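# Stack one keg centred upright on the other

## Task

Put one keg standing upright on top of the other, centred on it, so that it stays there without any robot holding it; then open the gripper and move the arms away. Arm bases (metres, scene frame) and facing (degrees counter-clockwise from +x): arm1 x=+0.42 y=+0.46 z=+0.76 facing -100; arm2 x=+0.01 y=+0.47 z=+0.62 facing -81; arm3 x=-0.44 y=+0.52 z=+0.66 facing -97; arm4 x=-0.59 y=-0.23 z=+0.62 facing +57; arm5 x=+0.02 y=-0.46 z=+0.71 facing +79; arm6 x=+0.46 y=-0.52 z=+0.67 facing +105.

## Robot and tools

Setup. Six identical i2rt Big YAM arms, named arm1 to arm6, are fixed around a shared workspace. Each has six revolute joints, a two-finger gripper and a wrist camera (armN_cam_wrist). A fixed room camera, cam_high, also looks at the scene. With joints 1 and 6 at zero and the hand held level and forward, the wrist camera sits above the hand looking toward the fingertips. The hand reaches roughly 1.0 m from the joint 1 axis. Occasionally an outside disturbance may nudge a loose object.

Frames. There is one scene frame: origin on the floor, +z up. The base positions and facings listed in the task are in this frame; facing is measured counter-clockwise from +x. The 'hand' point lies midway between the fingertips; its z axis runs along the fingers and the fingers close along its y axis. Hand poses are computed from each base's true pose, which is never printed.

Joints (all absolute targets, radians except the gripper; the number after ± is how close counts as arrived):
- joint1_rad: -2.879 to 2.879, ±0.045. Rotates the whole arm about its base; positive is counter-clockwise seen from above; 0 points the arm along its base facing.
- joint2_rad: 0 to 3.141, ±0.14. Shoulder; 0 leaves the upper arm pointing back, about horizontal; increasing lifts it up and then forward.
- joint3_rad: 0 to 3.019, ±0.09. Elbow; 0 is fully folded, larger values open it.
- joint4_rad: -1.692 to 1.57, ±0.055. Hand pitch; positive tips the fingers up.
- joint5_rad: -1.57 to 1.57, ±0.03. Sideways hand swing; positive goes to the arm's right.
- joint6_rad: -2.094 to 2.094, ±0.035. Hand roll; positive is clockwise when viewed from behind the hand.
- gripper_m: 0 to 0.093 metres, ±0.003; the gap between fingertips. Each finger pad squeezes with up to about 50 to 62 N (some less).
Joints move at different speeds, so the hand may sweep a wide path between postures.

Tools.
execute_actions(actions, cameras): actions is a list holding one action or nothing. The action is an object keyed by arm name; each arm gets {"joints": {...}} with any subset of the keys above, each an absolute target, not an offset. All named motions begin at once and may finish at different moments; an action lasts at most 15 s. An empty list just reports state and images. cameras is an optional list of camera names (or "all"); omitted or null gives all, [] gives none; the "pictures" line lists image order. An unknown key, unknown camera or out-of-range number rejects the whole call and nothing moves. Joints or arms you leave out keep pursuing whatever target they had.
wait(seconds): 0 to 10 s with no new command; returns the same as an empty action.
zoom_image(camera, region): a sharper crop of the newest full image from that camera; region is [x0, y0, x1, y1] in pixels from the top-left, at most 504 by 504. Images are 672x504.
finished_scene(scene): ends the current scene (give its number) once the last command has been held; irreversible, and reports success. Replying without a tool call ends everything.

Reading results. joint_status tells how each commanded joint ended. off_target: it stopped short and may still be pushing. contact_stop or time_out: the joint holds where it stopped, though a timed-out joint may keep a nearby target (within 0.375, 0.375, 0.113, 0.225, 0.075, 0.3 rad for joints 1 to 6) and keep pushing, continuing on its own if freed. To relieve a push, command the joint's reported position. 'joint command not followed' (often with a cause line) means a collision check blocked that arm's targets; the gripper part still runs, blocked joints show not_followed, and the arm may retry them on later actions until new valid targets are sent. on_its_own lists what is happening uncommanded; 'held at' is the held target, not the actual angle. Tiny target changes may not move a joint. A loaded joint may sag. If any call reports a stop, later motion, wait and finish calls in that same reply are skipped. Joint torques are raw drive outputs in joint order, with per-arm offset, scale, friction and noise; they are nonzero even unloaded.

Heat. Holding loads or pushing warms motors, even while you deliberate. A MOTOR HOT line appears from 85 °C; at 100 °C the arm and gripper go limp until cooled (OVER-TEMPERATURE FAULT, keys show limit_stop_at_motor_heat; resend targets afterwards).

Cautions. The arms do not stop on contact and can press hard. Two arms pressing hard together ends the run in failure; a hard collision may too. Nothing reports arm-to-arm contact, and the self/inter-arm check can be late and ignores fingers, gripper bodies and wrist cameras. Object contact does not count. Arms act independently. Avoid dropping, slipping or slamming kegs and pressing hard. The robot holds its last command while you think. Finish with the top keg resting unsupported, grippers open and arms withdrawn.

Each tool is called after ">>>" as name(argument=value, ...) on one line, values as JSON.

## Session

>>> execute_actions(actions=[])

Scene clock: 0.00 s.
Joint torques (N m, as the arm reports them, + toward a larger angle): no reading
arm1.joint_positions: joint1_rad=+0.356 joint2_rad=+0.559 joint3_rad=+1.366 joint4_rad=-1.345 joint5_rad=+0.091 joint6_rad=-0.411 gripper_m=+0.094
arm1.joint_status: not commanded
arm1.hand: x=+0.4489 y=+0.2415 z=+1.2926 quat_wxyz=(-0.271, -0.425, -0.762, +0.406) (m; scene frame)
arm2.joint_positions: joint1_rad=-0.267 joint2_rad=+0.618 joint3_rad=+1.471 joint4_rad=-1.477 joint5_rad=-0.141 joint6_rad=+0.293 gripper_m=+0.094
arm2.joint_status: not commanded
arm2.hand: x=+0.0117 y=+0.2677 z=+1.1691 quat_wxyz=(-0.390, -0.723, -0.516, +0.244) (m; scene frame)
arm3.joint_positions: joint1_rad=+0.165 joint2_rad=+0.618 joint3_rad=+1.464 joint4_rad=-1.231 joint5_rad=+0.201 joint6_rad=+0.487 gripper_m=+0.094
arm3.joint_status: not commanded
arm3.hand: x=-0.4660 y=+0.2910 z=+1.2616 quat_wxyz=(-0.441, -0.728, -0.390, +0.351) (m; scene frame)
arm4.joint_positions: joint1_rad=-0.416 joint2_rad=+0.547 joint3_rad=+1.331 joint4_rad=-1.403 joint5_rad=-0.039 joint6_rad=-0.504 gripper_m=+0.095
arm4.joint_status: not commanded
arm4.hand: x=-0.4206 y=-0.1098 z=+1.1327 quat_wxyz=(-0.455, +0.465, -0.759, -0.030) (m; scene frame)
arm5.joint_positions: joint1_rad=+0.286 joint2_rad=+0.617 joint3_rad=+1.450 joint4_rad=-1.174 joint5_rad=+0.244 joint6_rad=+0.094 gripper_m=+0.094
arm5.joint_status: not commanded
arm5.hand: x=+0.0303 y=-0.2196 z=+1.3139 quat_wxyz=(-0.444, +0.529, -0.619, -0.376) (m; scene frame)
arm6.joint_positions: joint1_rad=-0.117 joint2_rad=+0.543 joint3_rad=+1.341 joint4_rad=-1.526 joint5_rad=-0.193 joint6_rad=+0.499 gripper_m=+0.094
arm6.joint_status: not commanded
arm6.hand: x=+0.4006 y=-0.3479 z=+1.1692 quat_wxyz=(-0.103, +0.554, -0.720, -0.405) (m; scene frame)
pictures: arm1_cam_wrist, arm2_cam_wrist, arm3_cam_wrist, arm4_cam_wrist, arm5_cam_wrist, arm6_cam_wrist, cam_high
Images, in order (width x height): arm1_cam_wrist 672x504, arm2_cam_wrist 672x504, arm3_cam_wrist 672x504, arm4_cam_wrist 672x504, arm5_cam_wrist 672x504, arm6_cam_wrist 672x504, cam_high 672x504.

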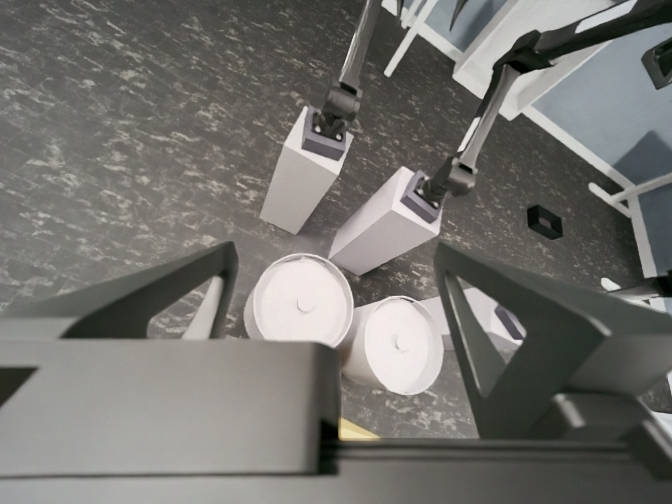

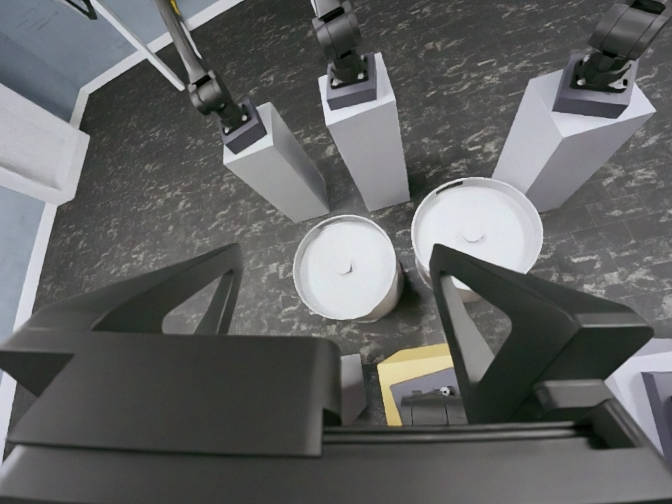

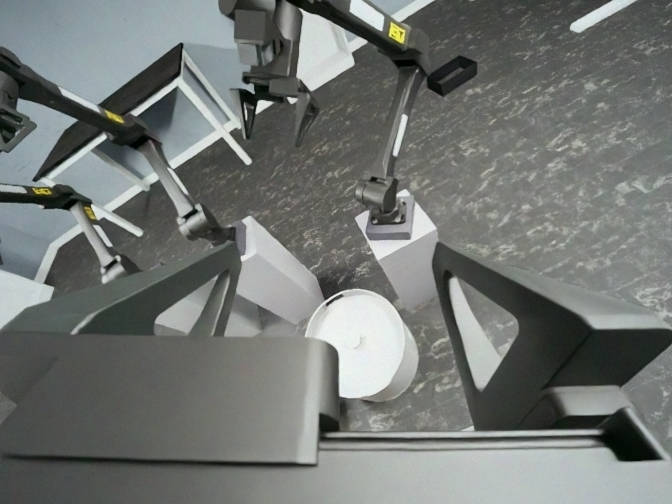

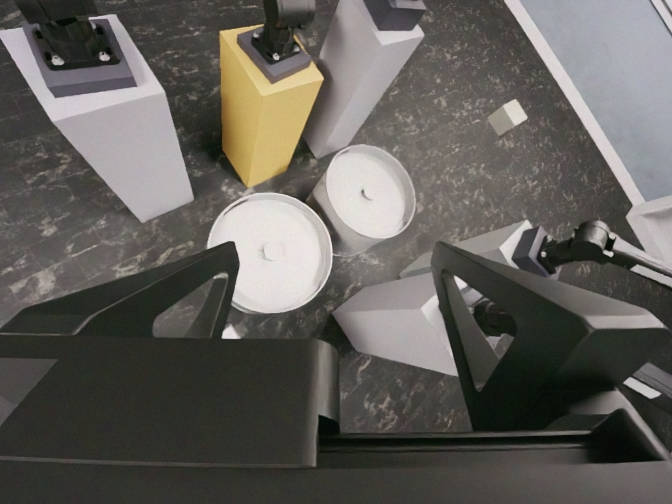

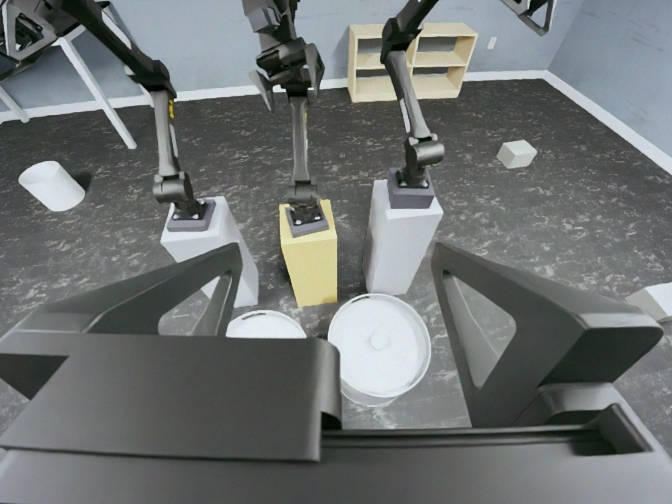

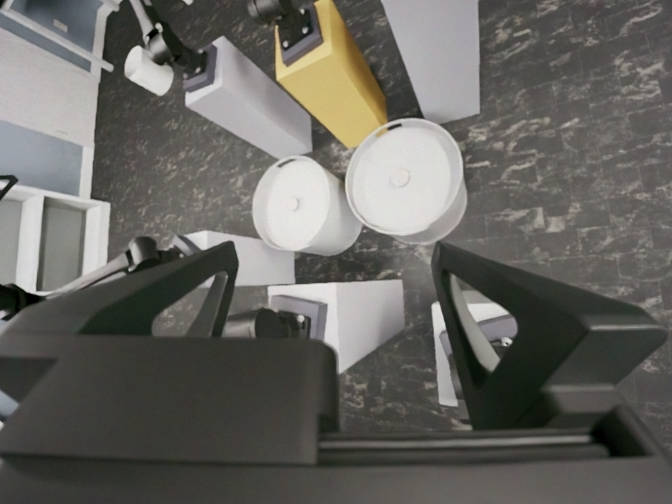

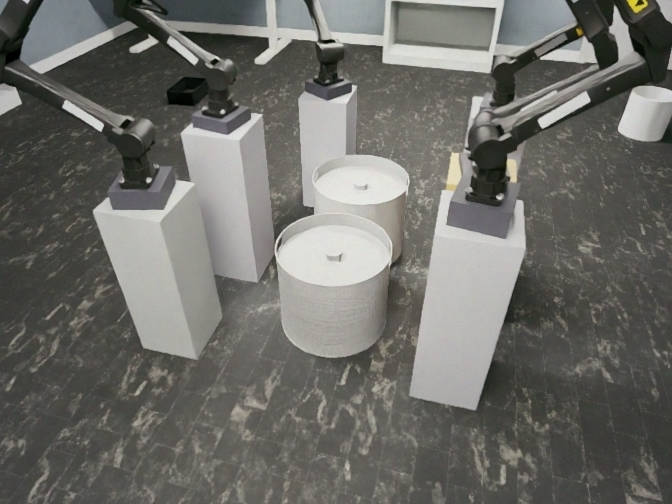

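>>> execute_actions(actions=[{"arm2":{"joints":{"joint1_rad":-0.6,"joint2_rad":1.57,"joint3_rad":1.57,"joint4_rad":-1.57,"joint5_rad":0,"joint6_rad":0}},"arm5":{"joints":{"joint1_rad":-0.4,"joint2_rad":1.57,"joint3_rad":1.2,"joint4_rad":-1.2,"joint5_rad":0,"joint6_rad":0}},"arm1":{"joints":{"joint1_rad":1.5,"joint2_rad":1.57,"joint3_rad":1.57,"joint4_rad":0,"joint5_rad":0,"joint6_rad":0}},"arm6":{"joints":{"joint1_rad":-1.5,"joint2_rad":2.2,"joint3_rad":1.2,"joint4_rad":-0.57,"joint5_rad":0,"joint6_rad":0}},"arm3":{"joints":{"joint1_rad":-1.2,"joint5_rad":0}},"arm4":{"joints":{"joint1_rad":1.5,"joint5_rad":0}}}], cameras=["arm2_cam_wrist","arm5_cam_wrist","cam_high"])

>>> zoom_image(camera="cam_high", region=[250,130,450,370])

Scene clock: 19.00 s.
Joint torques (N m, as the arm reports them, + toward a larger angle): arm1=[ -1.87 -14.23  14.69   2.7    0.02   0.18] | arm2=[  0.28 -17.37   9.88  -0.15   0.07  -0.3 ] | arm3=[ 0.21  1.35  9.77  2.17 -0.04 -0.14] | arm4=[1.25 3.07 9.68 1.65 0.02 0.09] | arm5=[  1.5  -10.69   8.5    0.05  -0.05  -0.06] | arm6=[ -0.25 -16.18   5.48   1.08   0.03   0.05]
arm1.joint_positions: joint1_rad=+1.509 joint2_rad=+1.557 joint3_rad=+1.540 joint4_rad=-0.011 joint5_rad=-0.001 joint6_rad=-0.014 gripper_m=+0.094
arm1.joint_status: all done
arm1.hand: x=+1.1181 y=+0.2922 z=+1.2457 quat_wxyz=(-0.689, -0.080, -0.716, +0.079) (m; scene frame)
arm2.joint_positions: joint1_rad=-0.596 joint2_rad=+1.587 joint3_rad=+1.553 joint4_rad=-1.556 joint5_rad=-0.001 joint6_rad=+0.014 gripper_m=+0.094
arm2.joint_status: all done
arm2.hand: x=-0.1915 y=+0.0428 z=+0.8691 quat_wxyz=(+0.004, -0.848, -0.530, -0.007) (m; scene frame)
arm3.joint_positions: joint1_rad=-1.186 joint2_rad=+0.618 joint3_rad=+1.464 joint4_rad=-1.231 joint5_rad=+0.001 joint6_rad=+0.487 gripper_m=+0.094
arm3.joint_status: all done
arm3.hand: x=-0.6657 y=+0.4637 z=+1.2597 quat_wxyz=(-0.204, -0.823, +0.097, +0.521) (m; scene frame)
arm4.joint_positions: joint1_rad=+1.491 joint2_rad=+0.547 joint3_rad=+1.331 joint4_rad=-1.403 joint5_rad=-0.001 joint6_rad=-0.504 gripper_m=+0.095
arm4.joint_status: all done
arm4.hand: x=-0.7500 y=-0.0995 z=+1.1331 quat_wxyz=(-0.248, +0.887, -0.072, -0.383) (m; scene frame)
arm5.joint_positions: joint1_rad=-0.407 joint2_rad=+1.567 joint3_rad=+1.184 joint4_rad=-1.190 joint5_rad=+0.001 joint6_rad=+0.009 gripper_m=+0.094
arm5.joint_status: all done
arm5.hand: x=+0.2655 y=-0.0934 z=+0.8299 quat_wxyz=(-0.004, +0.466, -0.885, +0.005) (m; scene frame)
arm6.joint_positions: joint1_rad=-1.509 joint2_rad=+2.200 joint3_rad=+1.189 joint4_rad=-0.588 joint5_rad=+0.000 joint6_rad=+0.016 gripper_m=+0.094
arm6.joint_status: all done
arm6.hand: x=+0.9285 y=-0.3591 z=+0.5001 quat_wxyz=(+0.014, +0.157, -0.988, +0.001) (m; scene frame)
pictures: arm2_cam_wrist, arm5_cam_wrist, cam_high
Images, in order (width x height): arm2_cam_wrist 672x504, arm5_cam_wrist 672x504, cam_high 672x504.

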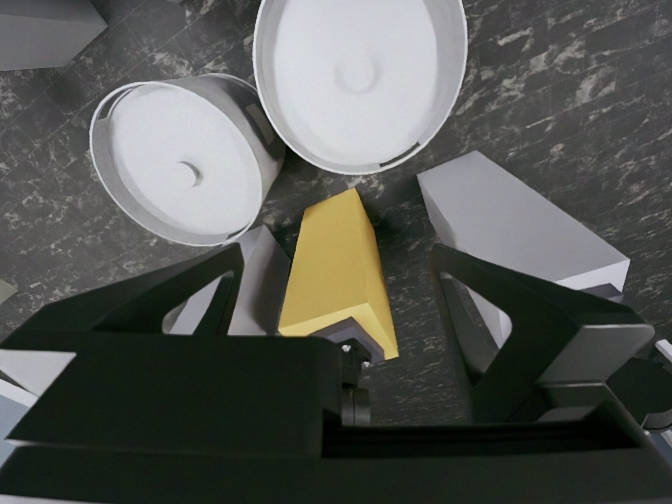

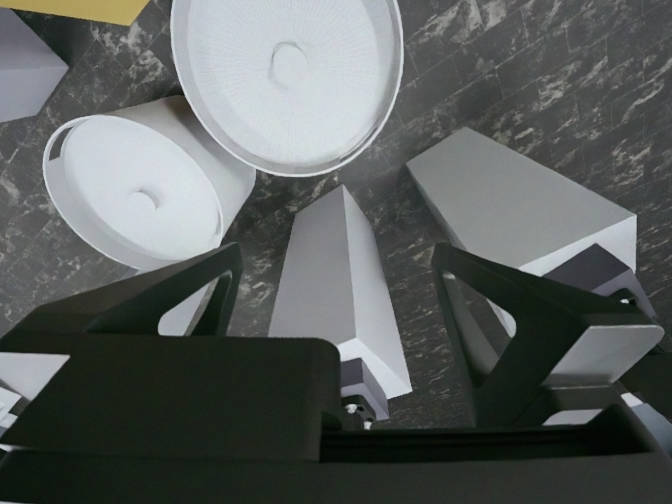

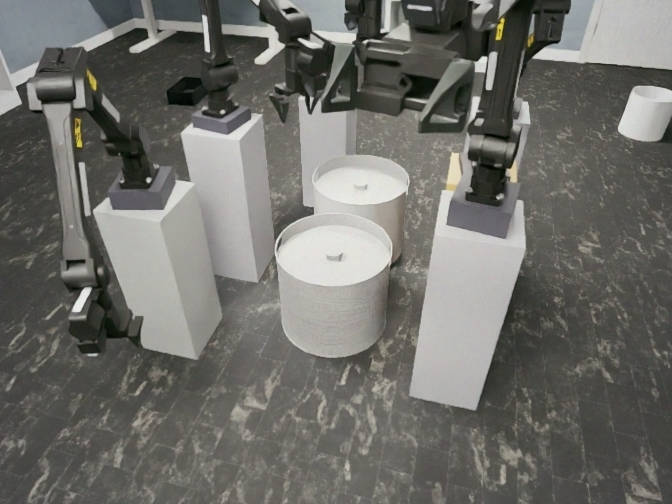

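Region (250, 130, 450, 370) of cam_high's 672x504 image, scaled by 2.100, with more detail than that image has.

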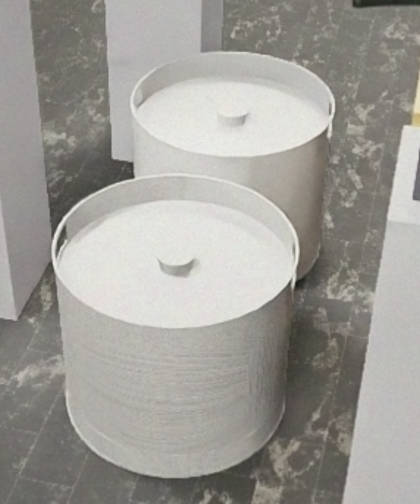

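>>> execute_actions(actions=[{"arm2":{"joints":{"joint1_rad":-0.487,"joint2_rad":1.883,"joint3_rad":0.78,"joint4_rad":-0.455,"joint6_rad":-1.115}},"arm5":{"joints":{"joint3_rad":0.8,"joint2_rad":1.3}},"arm1":{"joints":{"joint1_rad":2.4,"joint2_rad":1.3,"joint3_rad":0.8,"joint4_rad":-1}},"arm6":{"joints":{"joint1_rad":-2.4,"joint2_rad":1.3,"joint3_rad":0.8}},"arm3":{"joints":{"joint1_rad":-2,"joint2_rad":1.4}},"arm4":{"joints":{"joint1_rad":2.4,"joint2_rad":1.5}}}], cameras=[])

>>> execute_actions(actions=[{"arm5":{"joints":{"joint1_rad":1.131,"joint2_rad":2.295,"joint3_rad":1.24,"joint4_rad":-0.505,"joint6_rad":0.154}}}], cameras=["arm2_cam_wrist","arm5_cam_wrist","cam_high"])

Scene clock: 75.53 s.
Joint torques (N m, as the arm reports them, + toward a larger angle): arm1=[-1.17 -7.99 10.63  0.    0.05  0.16] | arm2=[  0.71 -15.96   3.55   1.02  -0.09  -0.28] | arm3=[  2.06 -13.79  12.39   1.31   0.06  -0.11] | arm4=[  0.16 -10.37  10.65   0.34  -0.02   0.05] | arm5=[ 1.98 -6.28  7.58 -0.03 -0.06 -0.06] | arm6=[-1.22 -8.49  8.99  1.8   0.03  0.07]
arm1.joint_positions: joint1_rad=+2.395 joint2_rad=+1.302 joint3_rad=+0.782 joint4_rad=-0.992 joint5_rad=-0.002 joint6_rad=-0.012 gripper_m=+0.094
arm1.joint_status: all done
arm1.hand: x=+0.6839 y=+0.6622 z=+0.8358 quat_wxyz=(-0.026, +0.328, -0.944, -0.018) (m; scene frame)
arm2.joint_positions: joint1_rad=-0.478 joint2_rad=+1.902 joint3_rad=+0.781 joint4_rad=-0.471 joint5_rad=+0.000 joint6_rad=-1.100 gripper_m=+0.094
arm2.joint_status: all done
arm2.hand: x=-0.1076 y=+0.1188 z=+0.4959 quat_wxyz=(+0.001, -0.386, -0.922, -0.009) (m; scene frame)
arm3.joint_positions: joint1_rad=-2.004 joint2_rad=+1.417 joint3_rad=+1.462 joint4_rad=-1.231 joint5_rad=-0.001 joint6_rad=+0.487 gripper_m=+0.094
arm3.joint_status: all done
arm3.hand: x=-0.8669 y=+0.7905 z=+0.9642 quat_wxyz=(+0.005, -0.850, +0.492, +0.190) (m; scene frame)
arm4.joint_positions: joint1_rad=+2.408 joint2_rad=+1.511 joint3_rad=+1.331 joint4_rad=-1.399 joint5_rad=+0.000 joint6_rad=-0.504 gripper_m=+0.095
arm4.joint_status: all done
arm4.hand: x=-1.0163 y=-0.3385 z=+0.8217 quat_wxyz=(+0.004, +0.929, +0.370, +0.002) (m; scene frame)
arm5.joint_positions: joint1_rad=-0.407 joint2_rad=+1.293 joint3_rad=+0.789 joint4_rad=-1.196 joint5_rad=+0.001 joint6_rad=+0.008 gripper_m=+0.094
arm5.joint_status: all done
arm5.hand: x=+0.1791 y=-0.2227 z=+0.7934 quat_wxyz=(+0.052, +0.465, -0.883, +0.035) (m; scene frame)
arm6.joint_positions: joint1_rad=-2.398 joint2_rad=+1.309 joint3_rad=+0.793 joint4_rad=-0.581 joint5_rad=+0.000 joint6_rad=+0.014 gripper_m=+0.094
arm6.joint_status: all done
arm6.hand: x=+0.8277 y=-0.7505 z=+0.7784 quat_wxyz=(-0.226, -0.275, -0.933, +0.062) (m; scene frame)
pictures: none
No camera images: the call's "cameras" was empty. Leave "cameras" out to get every camera's image.

Scene clock: 79.00 s.
Joint torques (N m, as the arm reports them, + toward a larger angle): arm1=[-1.17 -8.09 10.65  0.    0.05  0.16] | arm2=[  0.67 -15.96   3.58   1.12  -0.09  -0.27] | arm3=[  1.2  -13.4   12.32   1.51   0.03  -0.07] | arm4=[  0.2  -10.37  10.64   0.3   -0.01   0.05] | arm5=[  1.74 -13.32   8.52   0.82  -0.11   0.01] | arm6=[-1.22 -8.95  9.05  1.82  0.04  0.07]
arm1.joint_positions: joint1_rad=+2.395 joint2_rad=+1.302 joint3_rad=+0.782 joint4_rad=-0.992 joint5_rad=-0.002 joint6_rad=-0.012 gripper_m=+0.094
arm1.joint_status: not commanded
arm1.hand: x=+0.6839 y=+0.6622 z=+0.8358 quat_wxyz=(-0.026, +0.328, -0.944, -0.018) (m; scene frame)
arm2.joint_positions: joint1_rad=-0.478 joint2_rad=+1.902 joint3_rad=+0.781 joint4_rad=-0.471 joint5_rad=+0.000 joint6_rad=-1.101 gripper_m=+0.094
arm2.joint_status: not commanded
arm2.hand: x=-0.1076 y=+0.1188 z=+0.4959 quat_wxyz=(+0.001, -0.386, -0.923, -0.009) (m; scene frame)
arm3.joint_positions: joint1_rad=-2.004 joint2_rad=+1.417 joint3_rad=+1.462 joint4_rad=-1.231 joint5_rad=-0.001 joint6_rad=+0.487 gripper_m=+0.094
arm3.joint_status: not commanded
arm3.hand: x=-0.8669 y=+0.7905 z=+0.9642 quat_wxyz=(+0.005, -0.850, +0.492, +0.190) (m; scene frame)
arm4.joint_positions: joint1_rad=+2.408 joint2_rad=+1.511 joint3_rad=+1.331 joint4_rad=-1.399 joint5_rad=+0.000 joint6_rad=-0.504 gripper_m=+0.095
arm4.joint_status: not commanded
arm4.hand: x=-1.0163 y=-0.3385 z=+0.8217 quat_wxyz=(+0.004, +0.929, +0.370, +0.002) (m; scene frame)
arm5.joint_positions: joint1_rad=+0.060 joint2_rad=+1.785 joint3_rad=+1.173 joint4_rad=-0.719 joint5_rad=+0.003 joint6_rad=+0.138 gripper_m=+0.094
arm5.joint_status: joint1_rad time_out (moved +0.468 of +1.538); joint2_rad time_out (moved +0.491 of +1.002); joint4_rad time_out (moved +0.477 of +0.691); the others done
arm5.on_its_own: joint1_rad is held at +0.070, not at your +1.131, since a time_out; joint2_rad is held at +1.783, not at your +2.295, since a time_out; joint4_rad is held at -0.721, not at your -0.505, since a time_out
arm5.hand: x=+0.0874 y=+0.0754 z=+0.7344 quat_wxyz=(-0.089, +0.605, -0.787, -0.080) (m; scene frame)
arm6.joint_positions: joint1_rad=-2.398 joint2_rad=+1.309 joint3_rad=+0.793 joint4_rad=-0.581 joint5_rad=+0.000 joint6_rad=+0.014 gripper_m=+0.094
arm6.joint_status: not commanded
arm6.hand: x=+0.8277 y=-0.7505 z=+0.7784 quat_wxyz=(-0.226, -0.275, -0.933, +0.062) (m; scene frame)
pictures: arm2_cam_wrist, arm5_cam_wrist, cam_high
joint command not followed: on one or more control steps a check withheld the commanded joint targets of the arm5 arm, and it was not sent them on those steps.
cause: the commanded joint targets would bring a part of the robot too close to another arm (this arm's wrist (the part past joint 4) and the other arm's forearm (the part past joint 3)); next, command targets that bring no part of the robot closer to that arm.
Images, in order (width x height): arm2_cam_wrist 672x504, arm5_cam_wrist 672x504, cam_high 672x504.

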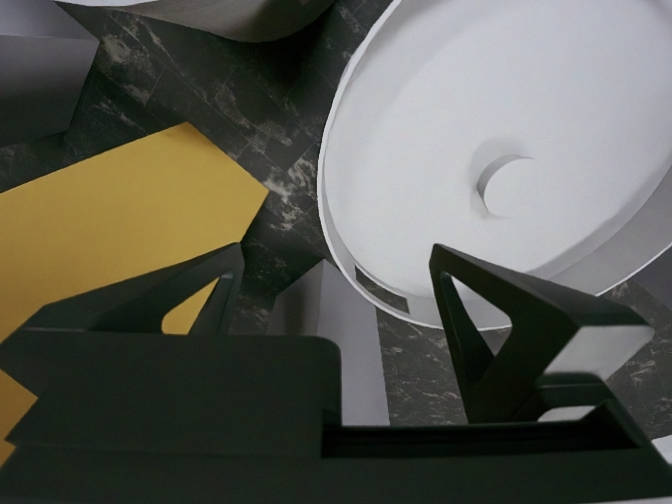

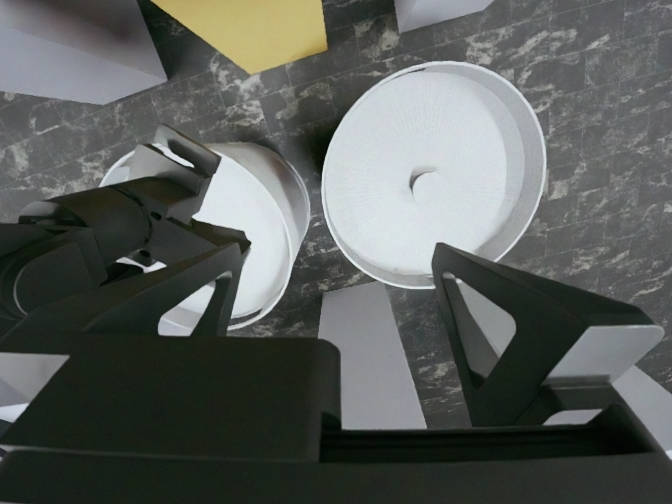

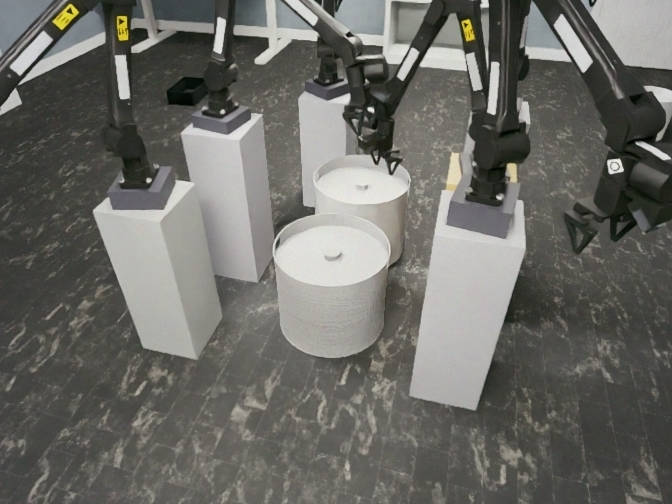

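>>> execute_actions(actions=[{"arm5":{"joints":{"joint2_rad":1.4,"joint3_rad":0.7,"joint4_rad":-0.9}}}], cameras=[])

>>> execute_actions(actions=[{"arm5":{"joints":{"joint1_rad":1.131}}}], cameras=[])

>>> execute_actions(actions=[{"arm5":{"joints":{"joint2_rad":2.295,"joint3_rad":1.24,"joint4_rad":-0.505}}}], cameras=["arm5_cam_wrist","cam_high"])

Scene clock: 89.13 s.
Joint torques (N m, as the arm reports them, + toward a larger angle): arm1=[-1.16 -8.07 10.64  0.    0.05  0.16] | arm2=[  0.24 -15.75   3.93   1.01  -0.1   -0.29] | arm3=[  0.9  -13.63  12.39   1.34   0.02  -0.13] | arm4=[  0.27 -10.38  10.66   0.31   0.     0.05] | arm5=[ 1.79 -6.03  6.81  0.2  -0.11  0.02] | arm6=[-1.21 -8.97  9.04  1.82  0.03  0.07]
arm1.joint_positions: joint1_rad=+2.395 joint2_rad=+1.302 joint3_rad=+0.782 joint4_rad=-0.992 joint5_rad=-0.002 joint6_rad=-0.012 gripper_m=+0.094
arm1.joint_status: not commanded
arm1.hand: x=+0.6839 y=+0.6622 z=+0.8358 quat_wxyz=(-0.026, +0.328, -0.944, -0.018) (m; scene frame)
arm2.joint_positions: joint1_rad=-0.478 joint2_rad=+1.902 joint3_rad=+0.781 joint4_rad=-0.471 joint5_rad=+0.000 joint6_rad=-1.101 gripper_m=+0.094
arm2.joint_status: not commanded
arm2.hand: x=-0.1076 y=+0.1188 z=+0.4959 quat_wxyz=(+0.001, -0.386, -0.923, -0.009) (m; scene frame)
arm3.joint_positions: joint1_rad=-2.004 joint2_rad=+1.417 joint3_rad=+1.462 joint4_rad=-1.231 joint5_rad=-0.001 joint6_rad=+0.487 gripper_m=+0.094
arm3.joint_status: not commanded
arm3.hand: x=-0.8669 y=+0.7905 z=+0.9642 quat_wxyz=(+0.005, -0.850, +0.492, +0.190) (m; scene frame)
arm4.joint_positions: joint1_rad=+2.408 joint2_rad=+1.511 joint3_rad=+1.331 joint4_rad=-1.399 joint5_rad=+0.000 joint6_rad=-0.504 gripper_m=+0.095
arm4.joint_status: not commanded
arm4.hand: x=-1.0163 y=-0.3385 z=+0.8217 quat_wxyz=(+0.004, +0.929, +0.370, +0.002) (m; scene frame)
arm5.joint_positions: joint1_rad=+0.060 joint2_rad=+1.393 joint3_rad=+0.689 joint4_rad=-0.896 joint5_rad=+0.003 joint6_rad=+0.138 gripper_m=+0.094
arm5.joint_status: all done
arm5.on_its_own: joint1_rad is held at +0.070, not at your +1.131, since a time_out
arm5.hand: x=+0.0585 y=-0.1567 z=+0.7291 quat_wxyz=(+0.005, +0.608, -0.793, +0.016) (m; scene frame)
arm6.joint_positions: joint1_rad=-2.398 joint2_rad=+1.309 joint3_rad=+0.793 joint4_rad=-0.581 joint5_rad=+0.000 joint6_rad=+0.014 gripper_m=+0.094
arm6.joint_status: not commanded
arm6.hand: x=+0.8277 y=-0.7505 z=+0.7784 quat_wxyz=(-0.226, -0.275, -0.933, +0.062) (m; scene frame)
pictures: none
No camera images: the call's "cameras" was empty. Leave "cameras" out to get every camera's image.

Scene clock: 90.63 s.
Joint torques (N m, as the arm reports them, + toward a larger angle): arm1=[-1.17 -8.08 10.63  0.01  0.05  0.16] | arm2=[  0.13 -15.74   3.6    1.09  -0.09  -0.24] | arm3=[  1.08 -13.84  12.26   1.41   0.07  -0.1 ] | arm4=[  0.29 -10.28  10.6    0.36  -0.01   0.05] | arm5=[ 1.64 -6.8   6.77  0.15 -0.01  0.03] | arm6=[-1.21 -8.95  9.06  1.83  0.04  0.07]
arm1.joint_positions: joint1_rad=+2.395 joint2_rad=+1.302 joint3_rad=+0.782 joint4_rad=-0.992 joint5_rad=-0.002 joint6_rad=-0.012 gripper_m=+0.094
arm1.joint_status: not commanded
arm1.hand: x=+0.6839 y=+0.6622 z=+0.8358 quat_wxyz=(-0.026, +0.328, -0.944, -0.018) (m; scene frame)
arm2.joint_positions: joint1_rad=-0.478 joint2_rad=+1.902 joint3_rad=+0.781 joint4_rad=-0.471 joint5_rad=+0.000 joint6_rad=-1.101 gripper_m=+0.094
arm2.joint_status: not commanded
arm2.hand: x=-0.1076 y=+0.1188 z=+0.4959 quat_wxyz=(+0.001, -0.386, -0.923, -0.009) (m; scene frame)
arm3.joint_positions: joint1_rad=-2.004 joint2_rad=+1.417 joint3_rad=+1.462 joint4_rad=-1.231 joint5_rad=-0.001 joint6_rad=+0.487 gripper_m=+0.094
arm3.joint_status: not commanded
arm3.hand: x=-0.8669 y=+0.7905 z=+0.9642 quat_wxyz=(+0.005, -0.850, +0.492, +0.190) (m; scene frame)
arm4.joint_positions: joint1_rad=+2.408 joint2_rad=+1.511 joint3_rad=+1.331 joint4_rad=-1.399 joint5_rad=+0.000 joint6_rad=-0.504 gripper_m=+0.095
arm4.joint_status: not commanded
arm4.hand: x=-1.0163 y=-0.3385 z=+0.8217 quat_wxyz=(+0.004, +0.929, +0.370, +0.002) (m; scene frame)
arm5.joint_positions: joint1_rad=+1.127 joint2_rad=+1.393 joint3_rad=+0.689 joint4_rad=-0.896 joint5_rad=+0.000 joint6_rad=+0.138 gripper_m=+0.094
arm5.joint_status: all done
arm5.hand: x=-0.2273 y=-0.2799 z=+0.7258 quat_wxyz=(+0.002, +0.927, -0.374, +0.020) (m; scene frame)
arm6.joint_positions: joint1_rad=-2.398 joint2_rad=+1.309 joint3_rad=+0.793 joint4_rad=-0.581 joint5_rad=+0.000 joint6_rad=+0.014 gripper_m=+0.094
arm6.joint_status: not commanded
arm6.hand: x=+0.8277 y=-0.7505 z=+0.7784 quat_wxyz=(-0.226, -0.275, -0.933, +0.062) (m; scene frame)
pictures: none
No camera images: the call's "cameras" was empty. Leave "cameras" out to get every camera's image.

Scene clock: 92.33 s.
Joint torques (N m, as the arm reports them, + toward a larger angle): arm1=[-1.16 -8.07 10.63  0.    0.05  0.16] | arm2=[  0.23 -15.91   3.79   1.1   -0.06  -0.22] | arm3=[  1.12 -14.45  12.23   1.32   0.12  -0.1 ] | arm4=[  0.27 -10.35  10.62   0.35  -0.01   0.05] | arm5=[  1.55 -16.19   4.87   0.32  -0.01   0.03] | arm6=[-1.21 -8.95  9.05  1.83  0.04  0.07]
arm1.joint_positions: joint1_rad=+2.395 joint2_rad=+1.302 joint3_rad=+0.782 joint4_rad=-0.992 joint5_rad=-0.002 joint6_rad=-0.012 gripper_m=+0.094
arm1.joint_status: not commanded
arm1.hand: x=+0.6839 y=+0.6622 z=+0.8358 quat_wxyz=(-0.026, +0.328, -0.944, -0.018) (m; scene frame)
arm2.joint_positions: joint1_rad=-0.478 joint2_rad=+1.902 joint3_rad=+0.781 joint4_rad=-0.471 joint5_rad=+0.000 joint6_rad=-1.101 gripper_m=+0.094
arm2.joint_status: not commanded
arm2.hand: x=-0.1076 y=+0.1188 z=+0.4959 quat_wxyz=(+0.001, -0.386, -0.923, -0.009) (m; scene frame)
arm3.joint_positions: joint1_rad=-2.004 joint2_rad=+1.417 joint3_rad=+1.462 joint4_rad=-1.231 joint5_rad=-0.001 joint6_rad=+0.487 gripper_m=+0.094
arm3.joint_status: not commanded
arm3.hand: x=-0.8669 y=+0.7905 z=+0.9642 quat_wxyz=(+0.005, -0.850, +0.492, +0.190) (m; scene frame)
arm4.joint_positions: joint1_rad=+2.408 joint2_rad=+1.511 joint3_rad=+1.331 joint4_rad=-1.399 joint5_rad=+0.000 joint6_rad=-0.504 gripper_m=+0.095
arm4.joint_status: not commanded
arm4.hand: x=-1.0163 y=-0.3385 z=+0.8217 quat_wxyz=(+0.004, +0.929, +0.370, +0.002) (m; scene frame)
arm5.joint_positions: joint1_rad=+1.127 joint2_rad=+2.311 joint3_rad=+1.222 joint4_rad=-0.504 joint5_rad=+0.000 joint6_rad=+0.138 gripper_m=+0.094
arm5.joint_status: all done
arm5.hand: x=-0.3806 y=-0.1668 z=+0.4813 quat_wxyz=(+0.001, +0.927, -0.374, +0.017) (m; scene frame)
arm6.joint_positions: joint1_rad=-2.398 joint2_rad=+1.309 joint3_rad=+0.793 joint4_rad=-0.581 joint5_rad=+0.000 joint6_rad=+0.014 gripper_m=+0.094
arm6.joint_status: not commanded
arm6.hand: x=+0.8277 y=-0.7505 z=+0.7784 quat_wxyz=(-0.226, -0.275, -0.933, +0.062) (m; scene frame)
pictures: arm5_cam_wrist, cam_high
Images, in order (width x height): arm5_cam_wrist 672x504, cam_high 672x504.

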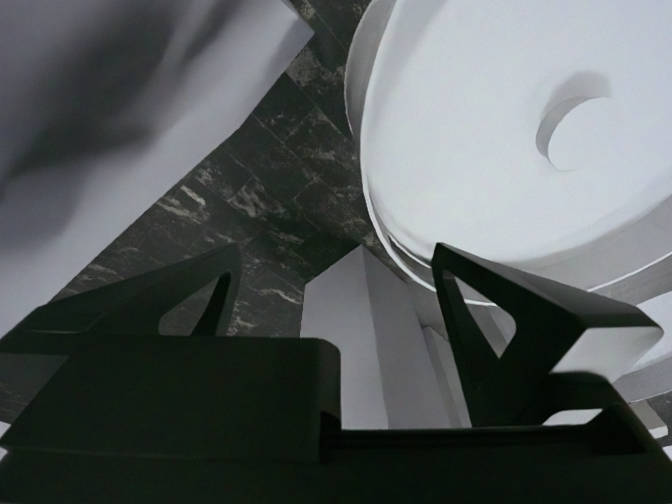

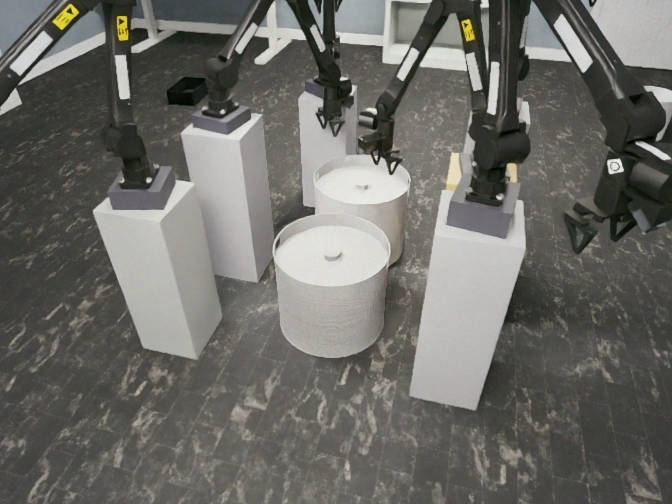

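>>> execute_actions(actions=[{"arm2":{"joints":{"joint1_rad":-0.51,"joint2_rad":2.225,"joint3_rad":0.765,"joint4_rad":-0.08,"joint6_rad":-1.145}},"arm5":{"joints":{"joint1_rad":1.075,"joint2_rad":2.58,"joint3_rad":1.415,"joint4_rad":-0.37,"joint6_rad":0.09}}}], cameras=["arm2_cam_wrist","arm5_cam_wrist","cam_high"])

Scene clock: 106.77 s.
Joint torques (N m, as the arm reports them, + toward a larger angle): arm1=[-1.18 -8.09 10.65  0.    0.05  0.17] | arm2=[  0.01 -16.5    1.24   1.08  -0.1   -0.28] | arm3=[  0.76 -13.77  12.48   1.4    0.06  -0.07] | arm4=[  0.27 -10.23  10.6    0.32   0.     0.05] | arm5=[  1.94 -17.43   3.76   0.64  -0.11   0.01] | arm6=[-1.2  -8.96  9.05  1.82  0.03  0.07]
arm1.joint_positions: joint1_rad=+2.395 joint2_rad=+1.302 joint3_rad=+0.782 joint4_rad=-0.992 joint5_rad=-0.002 joint6_rad=-0.012 gripper_m=+0.094
arm1.joint_status: not commanded
arm1.hand: x=+0.6839 y=+0.6622 z=+0.8358 quat_wxyz=(-0.026, +0.328, -0.944, -0.018) (m; scene frame)
arm2.joint_positions: joint1_rad=-0.504 joint2_rad=+2.239 joint3_rad=+0.762 joint4_rad=-0.096 joint5_rad=+0.000 joint6_rad=-1.131 gripper_m=+0.094
arm2.joint_status: all done
arm2.hand: x=-0.1085 y=+0.1453 z=+0.3786 quat_wxyz=(+0.000, -0.384, -0.923, +0.000) (m; scene frame)
arm3.joint_positions: joint1_rad=-2.004 joint2_rad=+1.417 joint3_rad=+1.462 joint4_rad=-1.231 joint5_rad=-0.001 joint6_rad=+0.487 gripper_m=+0.094
arm3.joint_status: not commanded
arm3.hand: x=-0.8669 y=+0.7905 z=+0.9642 quat_wxyz=(+0.005, -0.850, +0.492, +0.190) (m; scene frame)
arm4.joint_positions: joint1_rad=+2.408 joint2_rad=+1.511 joint3_rad=+1.331 joint4_rad=-1.399 joint5_rad=+0.000 joint6_rad=-0.504 gripper_m=+0.095
arm4.joint_status: not commanded
arm4.hand: x=-1.0163 y=-0.3385 z=+0.8217 quat_wxyz=(+0.004, +0.929, +0.370, +0.002) (m; scene frame)
arm5.joint_positions: joint1_rad=+1.066 joint2_rad=+2.596 joint3_rad=+1.402 joint4_rad=-0.376 joint5_rad=+0.002 joint6_rad=+0.091 gripper_m=+0.094
arm5.joint_status: all done
arm5.hand: x=-0.3776 y=-0.1282 z=+0.3690 quat_wxyz=(-0.003, +0.925, -0.380, +0.006) (m; scene frame)
arm6.joint_positions: joint1_rad=-2.398 joint2_rad=+1.309 joint3_rad=+0.793 joint4_rad=-0.581 joint5_rad=+0.000 joint6_rad=+0.014 gripper_m=+0.094
arm6.joint_status: not commanded
arm6.hand: x=+0.8277 y=-0.7505 z=+0.7784 quat_wxyz=(-0.226, -0.275, -0.933, +0.062) (m; scene frame)
pictures: arm2_cam_wrist, arm5_cam_wrist, cam_high
Images, in order (width x height): arm2_cam_wrist 672x504, arm5_cam_wrist 672x504, cam_high 672x504.

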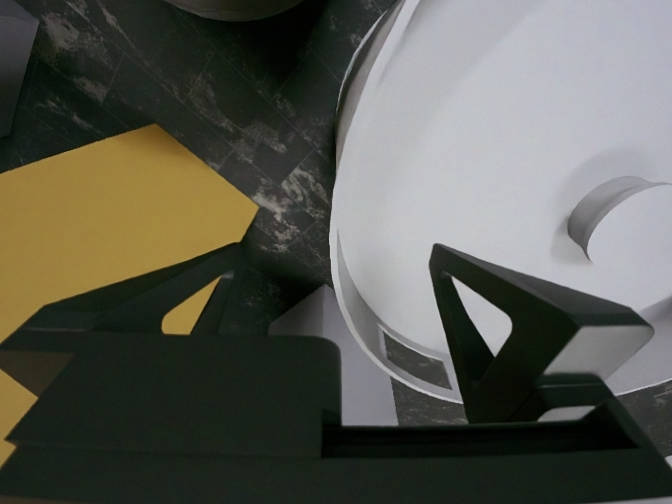

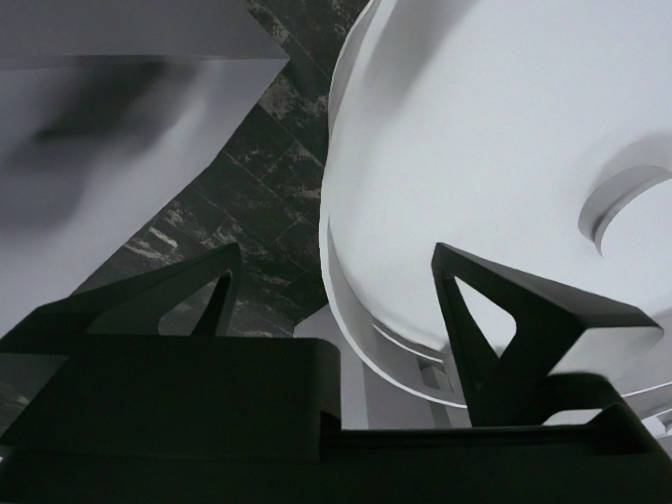

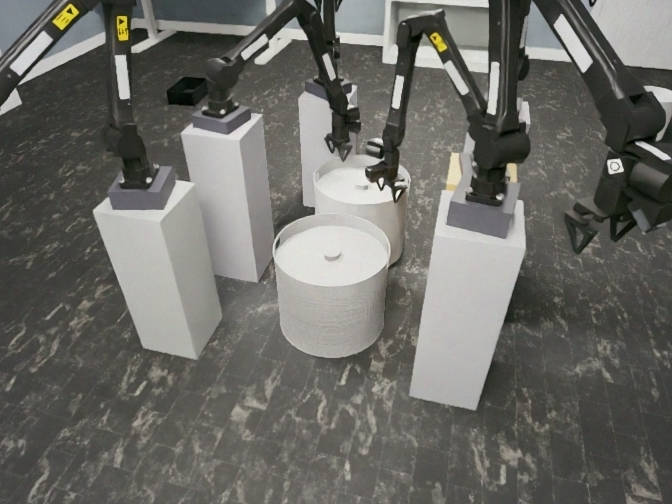

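>>> execute_actions(actions=[{"arm2":{"joints":{"joint2_rad":2.462,"joint3_rad":0.875,"joint4_rad":0.058,"gripper_m":0.06}},"arm5":{"joints":{"joint1_rad":1.087,"joint2_rad":2.741,"joint3_rad":1.535,"joint4_rad":-0.32,"gripper_m":0.06}}}], cameras=["arm2_cam_wrist","arm5_cam_wrist"])

>>> execute_actions(actions=[{"arm2":{"joints":{"gripper_m":0}},"arm5":{"joints":{"gripper_m":0}}}], cameras=["cam_high"])

>>> execute_actions(actions=[{"arm2":{"joints":{"joint2_rad":2.225,"joint3_rad":0.765,"joint4_rad":-0.09}},"arm5":{"joints":{"joint2_rad":2.56,"joint3_rad":1.41,"joint4_rad":-0.385}}}], cameras=["arm2_cam_wrist","cam_high"])

Scene clock: 119.87 s.
Joint torques (N m, as the arm reports them, + toward a larger angle): arm1=[-1.2  -8.09 10.64  0.    0.05  0.16] | arm2=[  2.38 -13.74  -1.07   0.25  -0.41  -0.2 ] | arm3=[  0.91 -13.26  12.35   1.41   0.07  -0.09] | arm4=[  0.2  -10.32  10.59   0.3    0.     0.05] | arm5=[  1.74 -16.62   3.25   0.58  -0.11   0.01] | arm6=[-1.19 -8.95  9.06  1.83  0.04  0.07]
arm1.joint_positions: joint1_rad=+2.395 joint2_rad=+1.302 joint3_rad=+0.782 joint4_rad=-0.992 joint5_rad=-0.002 joint6_rad=-0.012 gripper_m=+0.094
arm1.joint_status: not commanded
arm1.hand: x=+0.6839 y=+0.6622 z=+0.8358 quat_wxyz=(-0.026, +0.328, -0.944, -0.018) (m; scene frame)
arm2.joint_positions: joint1_rad=-0.520 joint2_rad=+2.428 joint3_rad=+0.904 joint4_rad=+0.065 joint5_rad=+0.007 joint6_rad=-1.134 gripper_m=+0.060
arm2.joint_status: all done
arm2.hand: x=-0.1338 y=+0.0982 z=+0.3205 quat_wxyz=(+0.002, -0.390, -0.919, +0.057) (m; scene frame)
arm3.joint_positions: joint1_rad=-2.004 joint2_rad=+1.417 joint3_rad=+1.462 joint4_rad=-1.231 joint5_rad=-0.001 joint6_rad=+0.487 gripper_m=+0.094
arm3.joint_status: not commanded
arm3.hand: x=-0.8669 y=+0.7905 z=+0.9642 quat_wxyz=(+0.005, -0.850, +0.492, +0.190) (m; scene frame)
arm4.joint_positions: joint1_rad=+2.408 joint2_rad=+1.511 joint3_rad=+1.331 joint4_rad=-1.399 joint5_rad=+0.000 joint6_rad=-0.504 gripper_m=+0.095
arm4.joint_status: not commanded
arm4.hand: x=-1.0163 y=-0.3385 z=+0.8217 quat_wxyz=(+0.004, +0.929, +0.370, +0.002) (m; scene frame)
arm5.joint_positions: joint1_rad=+1.077 joint2_rad=+2.742 joint3_rad=+1.529 joint4_rad=-0.322 joint5_rad=+0.002 joint6_rad=+0.091 gripper_m=+0.060
arm5.joint_status: all done
arm5.hand: x=-0.3947 y=-0.1217 z=+0.3127 quat_wxyz=(-0.007, +0.927, -0.375, -0.010) (m; scene frame)
arm6.joint_positions: joint1_rad=-2.398 joint2_rad=+1.309 joint3_rad=+0.793 joint4_rad=-0.581 joint5_rad=+0.000 joint6_rad=+0.014 gripper_m=+0.094
arm6.joint_status: not commanded
arm6.hand: x=+0.8277 y=-0.7505 z=+0.7784 quat_wxyz=(-0.226, -0.275, -0.933, +0.062) (m; scene frame)
pictures: arm2_cam_wrist, arm5_cam_wrist
Images, in order (width x height): arm2_cam_wrist 672x504, arm5_cam_wrist 672x504.

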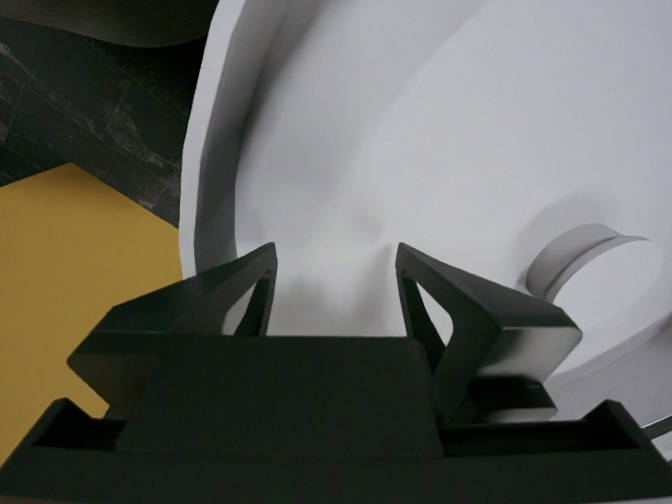

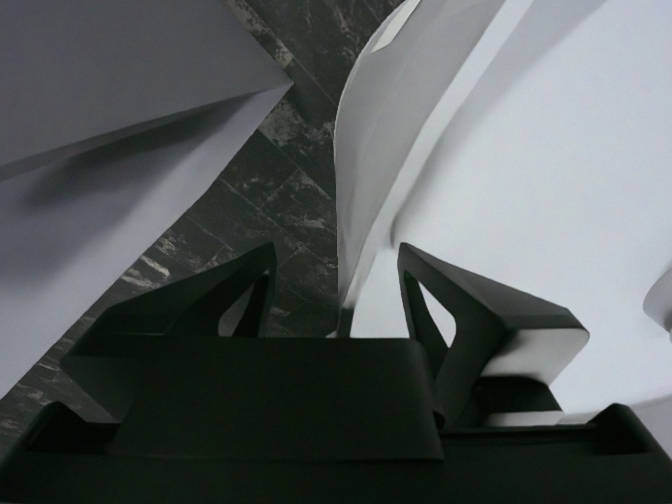

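Scene clock: 120.67 s.
Joint torques (N m, as the arm reports them, + toward a larger angle): arm1=[-1.16 -8.11 10.63  0.    0.05  0.16] | arm2=[  1.72 -15.98  -0.04   0.38  -0.15  -0.23] | arm3=[  1.07 -13.63  12.34   1.36   0.04  -0.09] | arm4=[  0.05 -10.31  10.65   0.32  -0.01   0.05] | arm5=[  2.69 -16.89   3.32   0.56   0.35  -0.55] | arm6=[-1.22 -8.95  9.06  1.82  0.04  0.07]
arm1.joint_positions: joint1_rad=+2.395 joint2_rad=+1.302 joint3_rad=+0.782 joint4_rad=-0.992 joint5_rad=-0.002 joint6_rad=-0.012 gripper_m=+0.094
arm1.joint_status: not commanded
arm1.hand: x=+0.6839 y=+0.6622 z=+0.8358 quat_wxyz=(-0.026, +0.328, -0.944, -0.018) (m; scene frame)
arm2.joint_positions: joint1_rad=-0.519 joint2_rad=+2.459 joint3_rad=+0.877 joint4_rad=+0.065 joint5_rad=+0.002 joint6_rad=-1.134 gripper_m=+0.001
arm2.joint_status: all done
arm2.hand: x=-0.1220 y=+0.1257 z=+0.3085 quat_wxyz=(+0.000, -0.390, -0.921, +0.029) (m; scene frame)
arm3.joint_positions: joint1_rad=-2.004 joint2_rad=+1.417 joint3_rad=+1.462 joint4_rad=-1.231 joint5_rad=-0.001 joint6_rad=+0.487 gripper_m=+0.094
arm3.joint_status: not commanded
arm3.hand: x=-0.8669 y=+0.7905 z=+0.9642 quat_wxyz=(+0.005, -0.850, +0.492, +0.190) (m; scene frame)
arm4.joint_positions: joint1_rad=+2.408 joint2_rad=+1.511 joint3_rad=+1.331 joint4_rad=-1.399 joint5_rad=+0.000 joint6_rad=-0.504 gripper_m=+0.095
arm4.joint_status: not commanded
arm4.hand: x=-1.0163 y=-0.3385 z=+0.8217 quat_wxyz=(+0.004, +0.929, +0.370, +0.002) (m; scene frame)
arm5.joint_positions: joint1_rad=+1.069 joint2_rad=+2.742 joint3_rad=+1.529 joint4_rad=-0.322 joint5_rad=-0.009 joint6_rad=+0.157 gripper_m=+0.001
arm5.joint_status: all done
arm5.hand: x=-0.3931 y=-0.1197 z=+0.3127 quat_wxyz=(-0.002, +0.912, -0.409, -0.012) (m; scene frame)
arm6.joint_positions: joint1_rad=-2.398 joint2_rad=+1.309 joint3_rad=+0.793 joint4_rad=-0.581 joint5_rad=+0.000 joint6_rad=+0.014 gripper_m=+0.094
arm6.joint_status: not commanded
arm6.hand: x=+0.8277 y=-0.7505 z=+0.7784 quat_wxyz=(-0.226, -0.275, -0.933, +0.062) (m; scene frame)
pictures: cam_high
Images, in order (width x height): cam_high 672x504.

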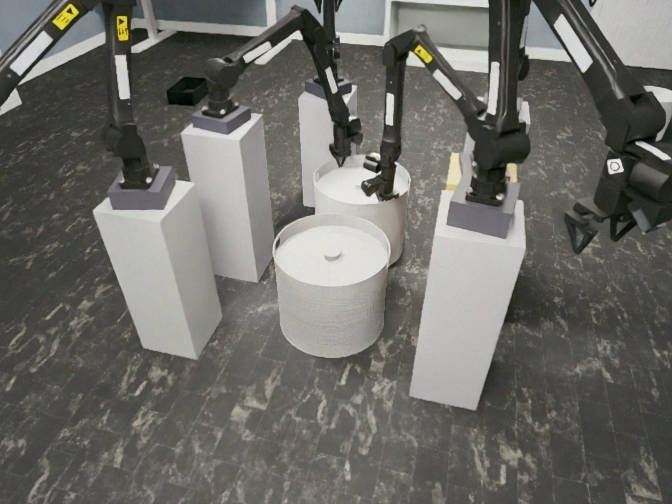

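Scene clock: 122.70 s.
Joint torques (N m, as the arm reports them, + toward a larger angle): arm1=[-1.19 -8.1  10.64  0.    0.05  0.16] | arm2=[  1.05 -16.29   1.25  -0.03  -0.23  -0.21] | arm3=[  0.69 -13.74  12.33   1.33   0.03  -0.08] | arm4=[  0.35 -10.32  10.67   0.32  -0.01   0.05] | arm5=[  2.2  -25.66   1.29  -2.56   0.33   0.19] | arm6=[-1.2  -8.97  9.06  1.82  0.03  0.07]
arm1.joint_positions: joint1_rad=+2.395 joint2_rad=+1.302 joint3_rad=+0.782 joint4_rad=-0.992 joint5_rad=-0.002 joint6_rad=-0.012 gripper_m=+0.094
arm1.joint_status: not commanded
arm1.hand: x=+0.6839 y=+0.6622 z=+0.8358 quat_wxyz=(-0.026, +0.328, -0.944, -0.018) (m; scene frame)
arm2.joint_positions: joint1_rad=-0.519 joint2_rad=+2.230 joint3_rad=+0.766 joint4_rad=-0.076 joint5_rad=+0.002 joint6_rad=-1.135 gripper_m=+0.000
arm2.joint_status: all done
arm2.hand: x=-0.1174 y=+0.1373 z=+0.3818 quat_wxyz=(+0.001, -0.389, -0.921, +0.017) (m; scene frame)
arm3.joint_positions: joint1_rad=-2.004 joint2_rad=+1.417 joint3_rad=+1.462 joint4_rad=-1.231 joint5_rad=-0.001 joint6_rad=+0.487 gripper_m=+0.094
arm3.joint_status: not commanded
arm3.hand: x=-0.8669 y=+0.7905 z=+0.9642 quat_wxyz=(+0.005, -0.850, +0.492, +0.190) (m; scene frame)
arm4.joint_positions: joint1_rad=+2.408 joint2_rad=+1.511 joint3_rad=+1.331 joint4_rad=-1.399 joint5_rad=+0.000 joint6_rad=-0.504 gripper_m=+0.095
arm4.joint_status: not commanded
arm4.hand: x=-1.0163 y=-0.3385 z=+0.8217 quat_wxyz=(+0.004, +0.929, +0.370, +0.002) (m; scene frame)
arm5.joint_positions: joint1_rad=+1.073 joint2_rad=+2.713 joint3_rad=+1.423 joint4_rad=-0.318 joint5_rad=-0.009 joint6_rad=+0.070 gripper_m=+0.001
arm5.joint_status: joint2_rad time_out (moved -0.029 of -0.182); joint4_rad time_out (moved +0.004 of -0.063); the others done
arm5.on_its_own: joint2_rad reads +2.713 and still pushes toward +2.560 since a time_out; joint4_rad reads -0.318 and still pushes toward -0.385 since a time_out
arm5.hand: x=-0.3567 y=-0.1521 z=+0.3147 quat_wxyz=(+0.009, +0.930, -0.368, +0.023) (m; scene frame)
arm6.joint_positions: joint1_rad=-2.398 joint2_rad=+1.309 joint3_rad=+0.793 joint4_rad=-0.581 joint5_rad=+0.000 joint6_rad=+0.014 gripper_m=+0.094
arm6.joint_status: not commanded
arm6.hand: x=+0.8277 y=-0.7505 z=+0.7784 quat_wxyz=(-0.226, -0.275, -0.933, +0.062) (m; scene frame)
pictures: arm2_cam_wrist, cam_high
Images, in order (width x height): arm2_cam_wrist 672x504, cam_high 672x504.

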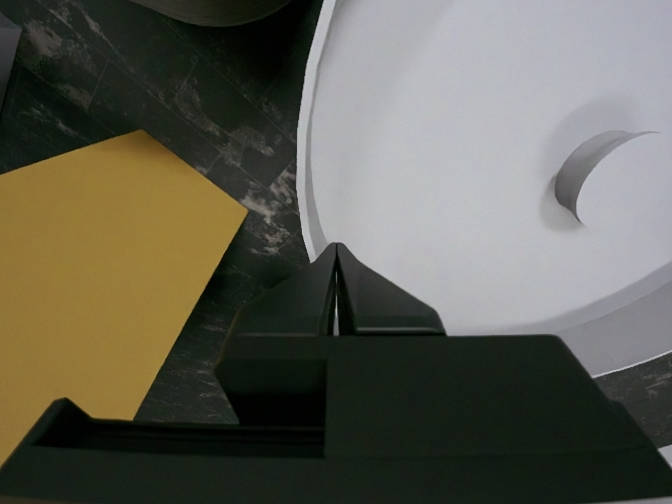

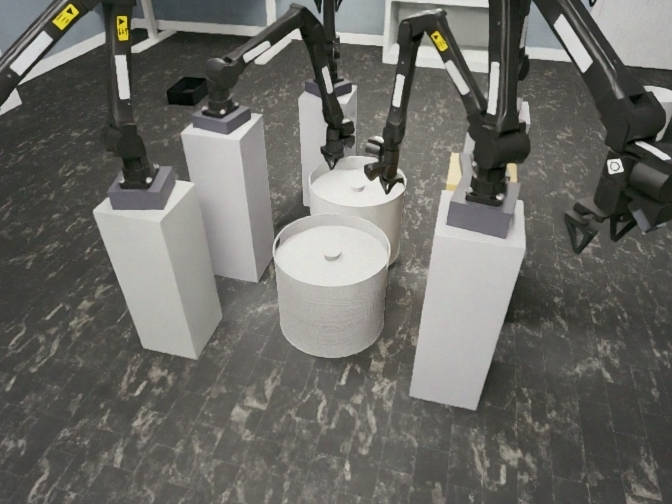

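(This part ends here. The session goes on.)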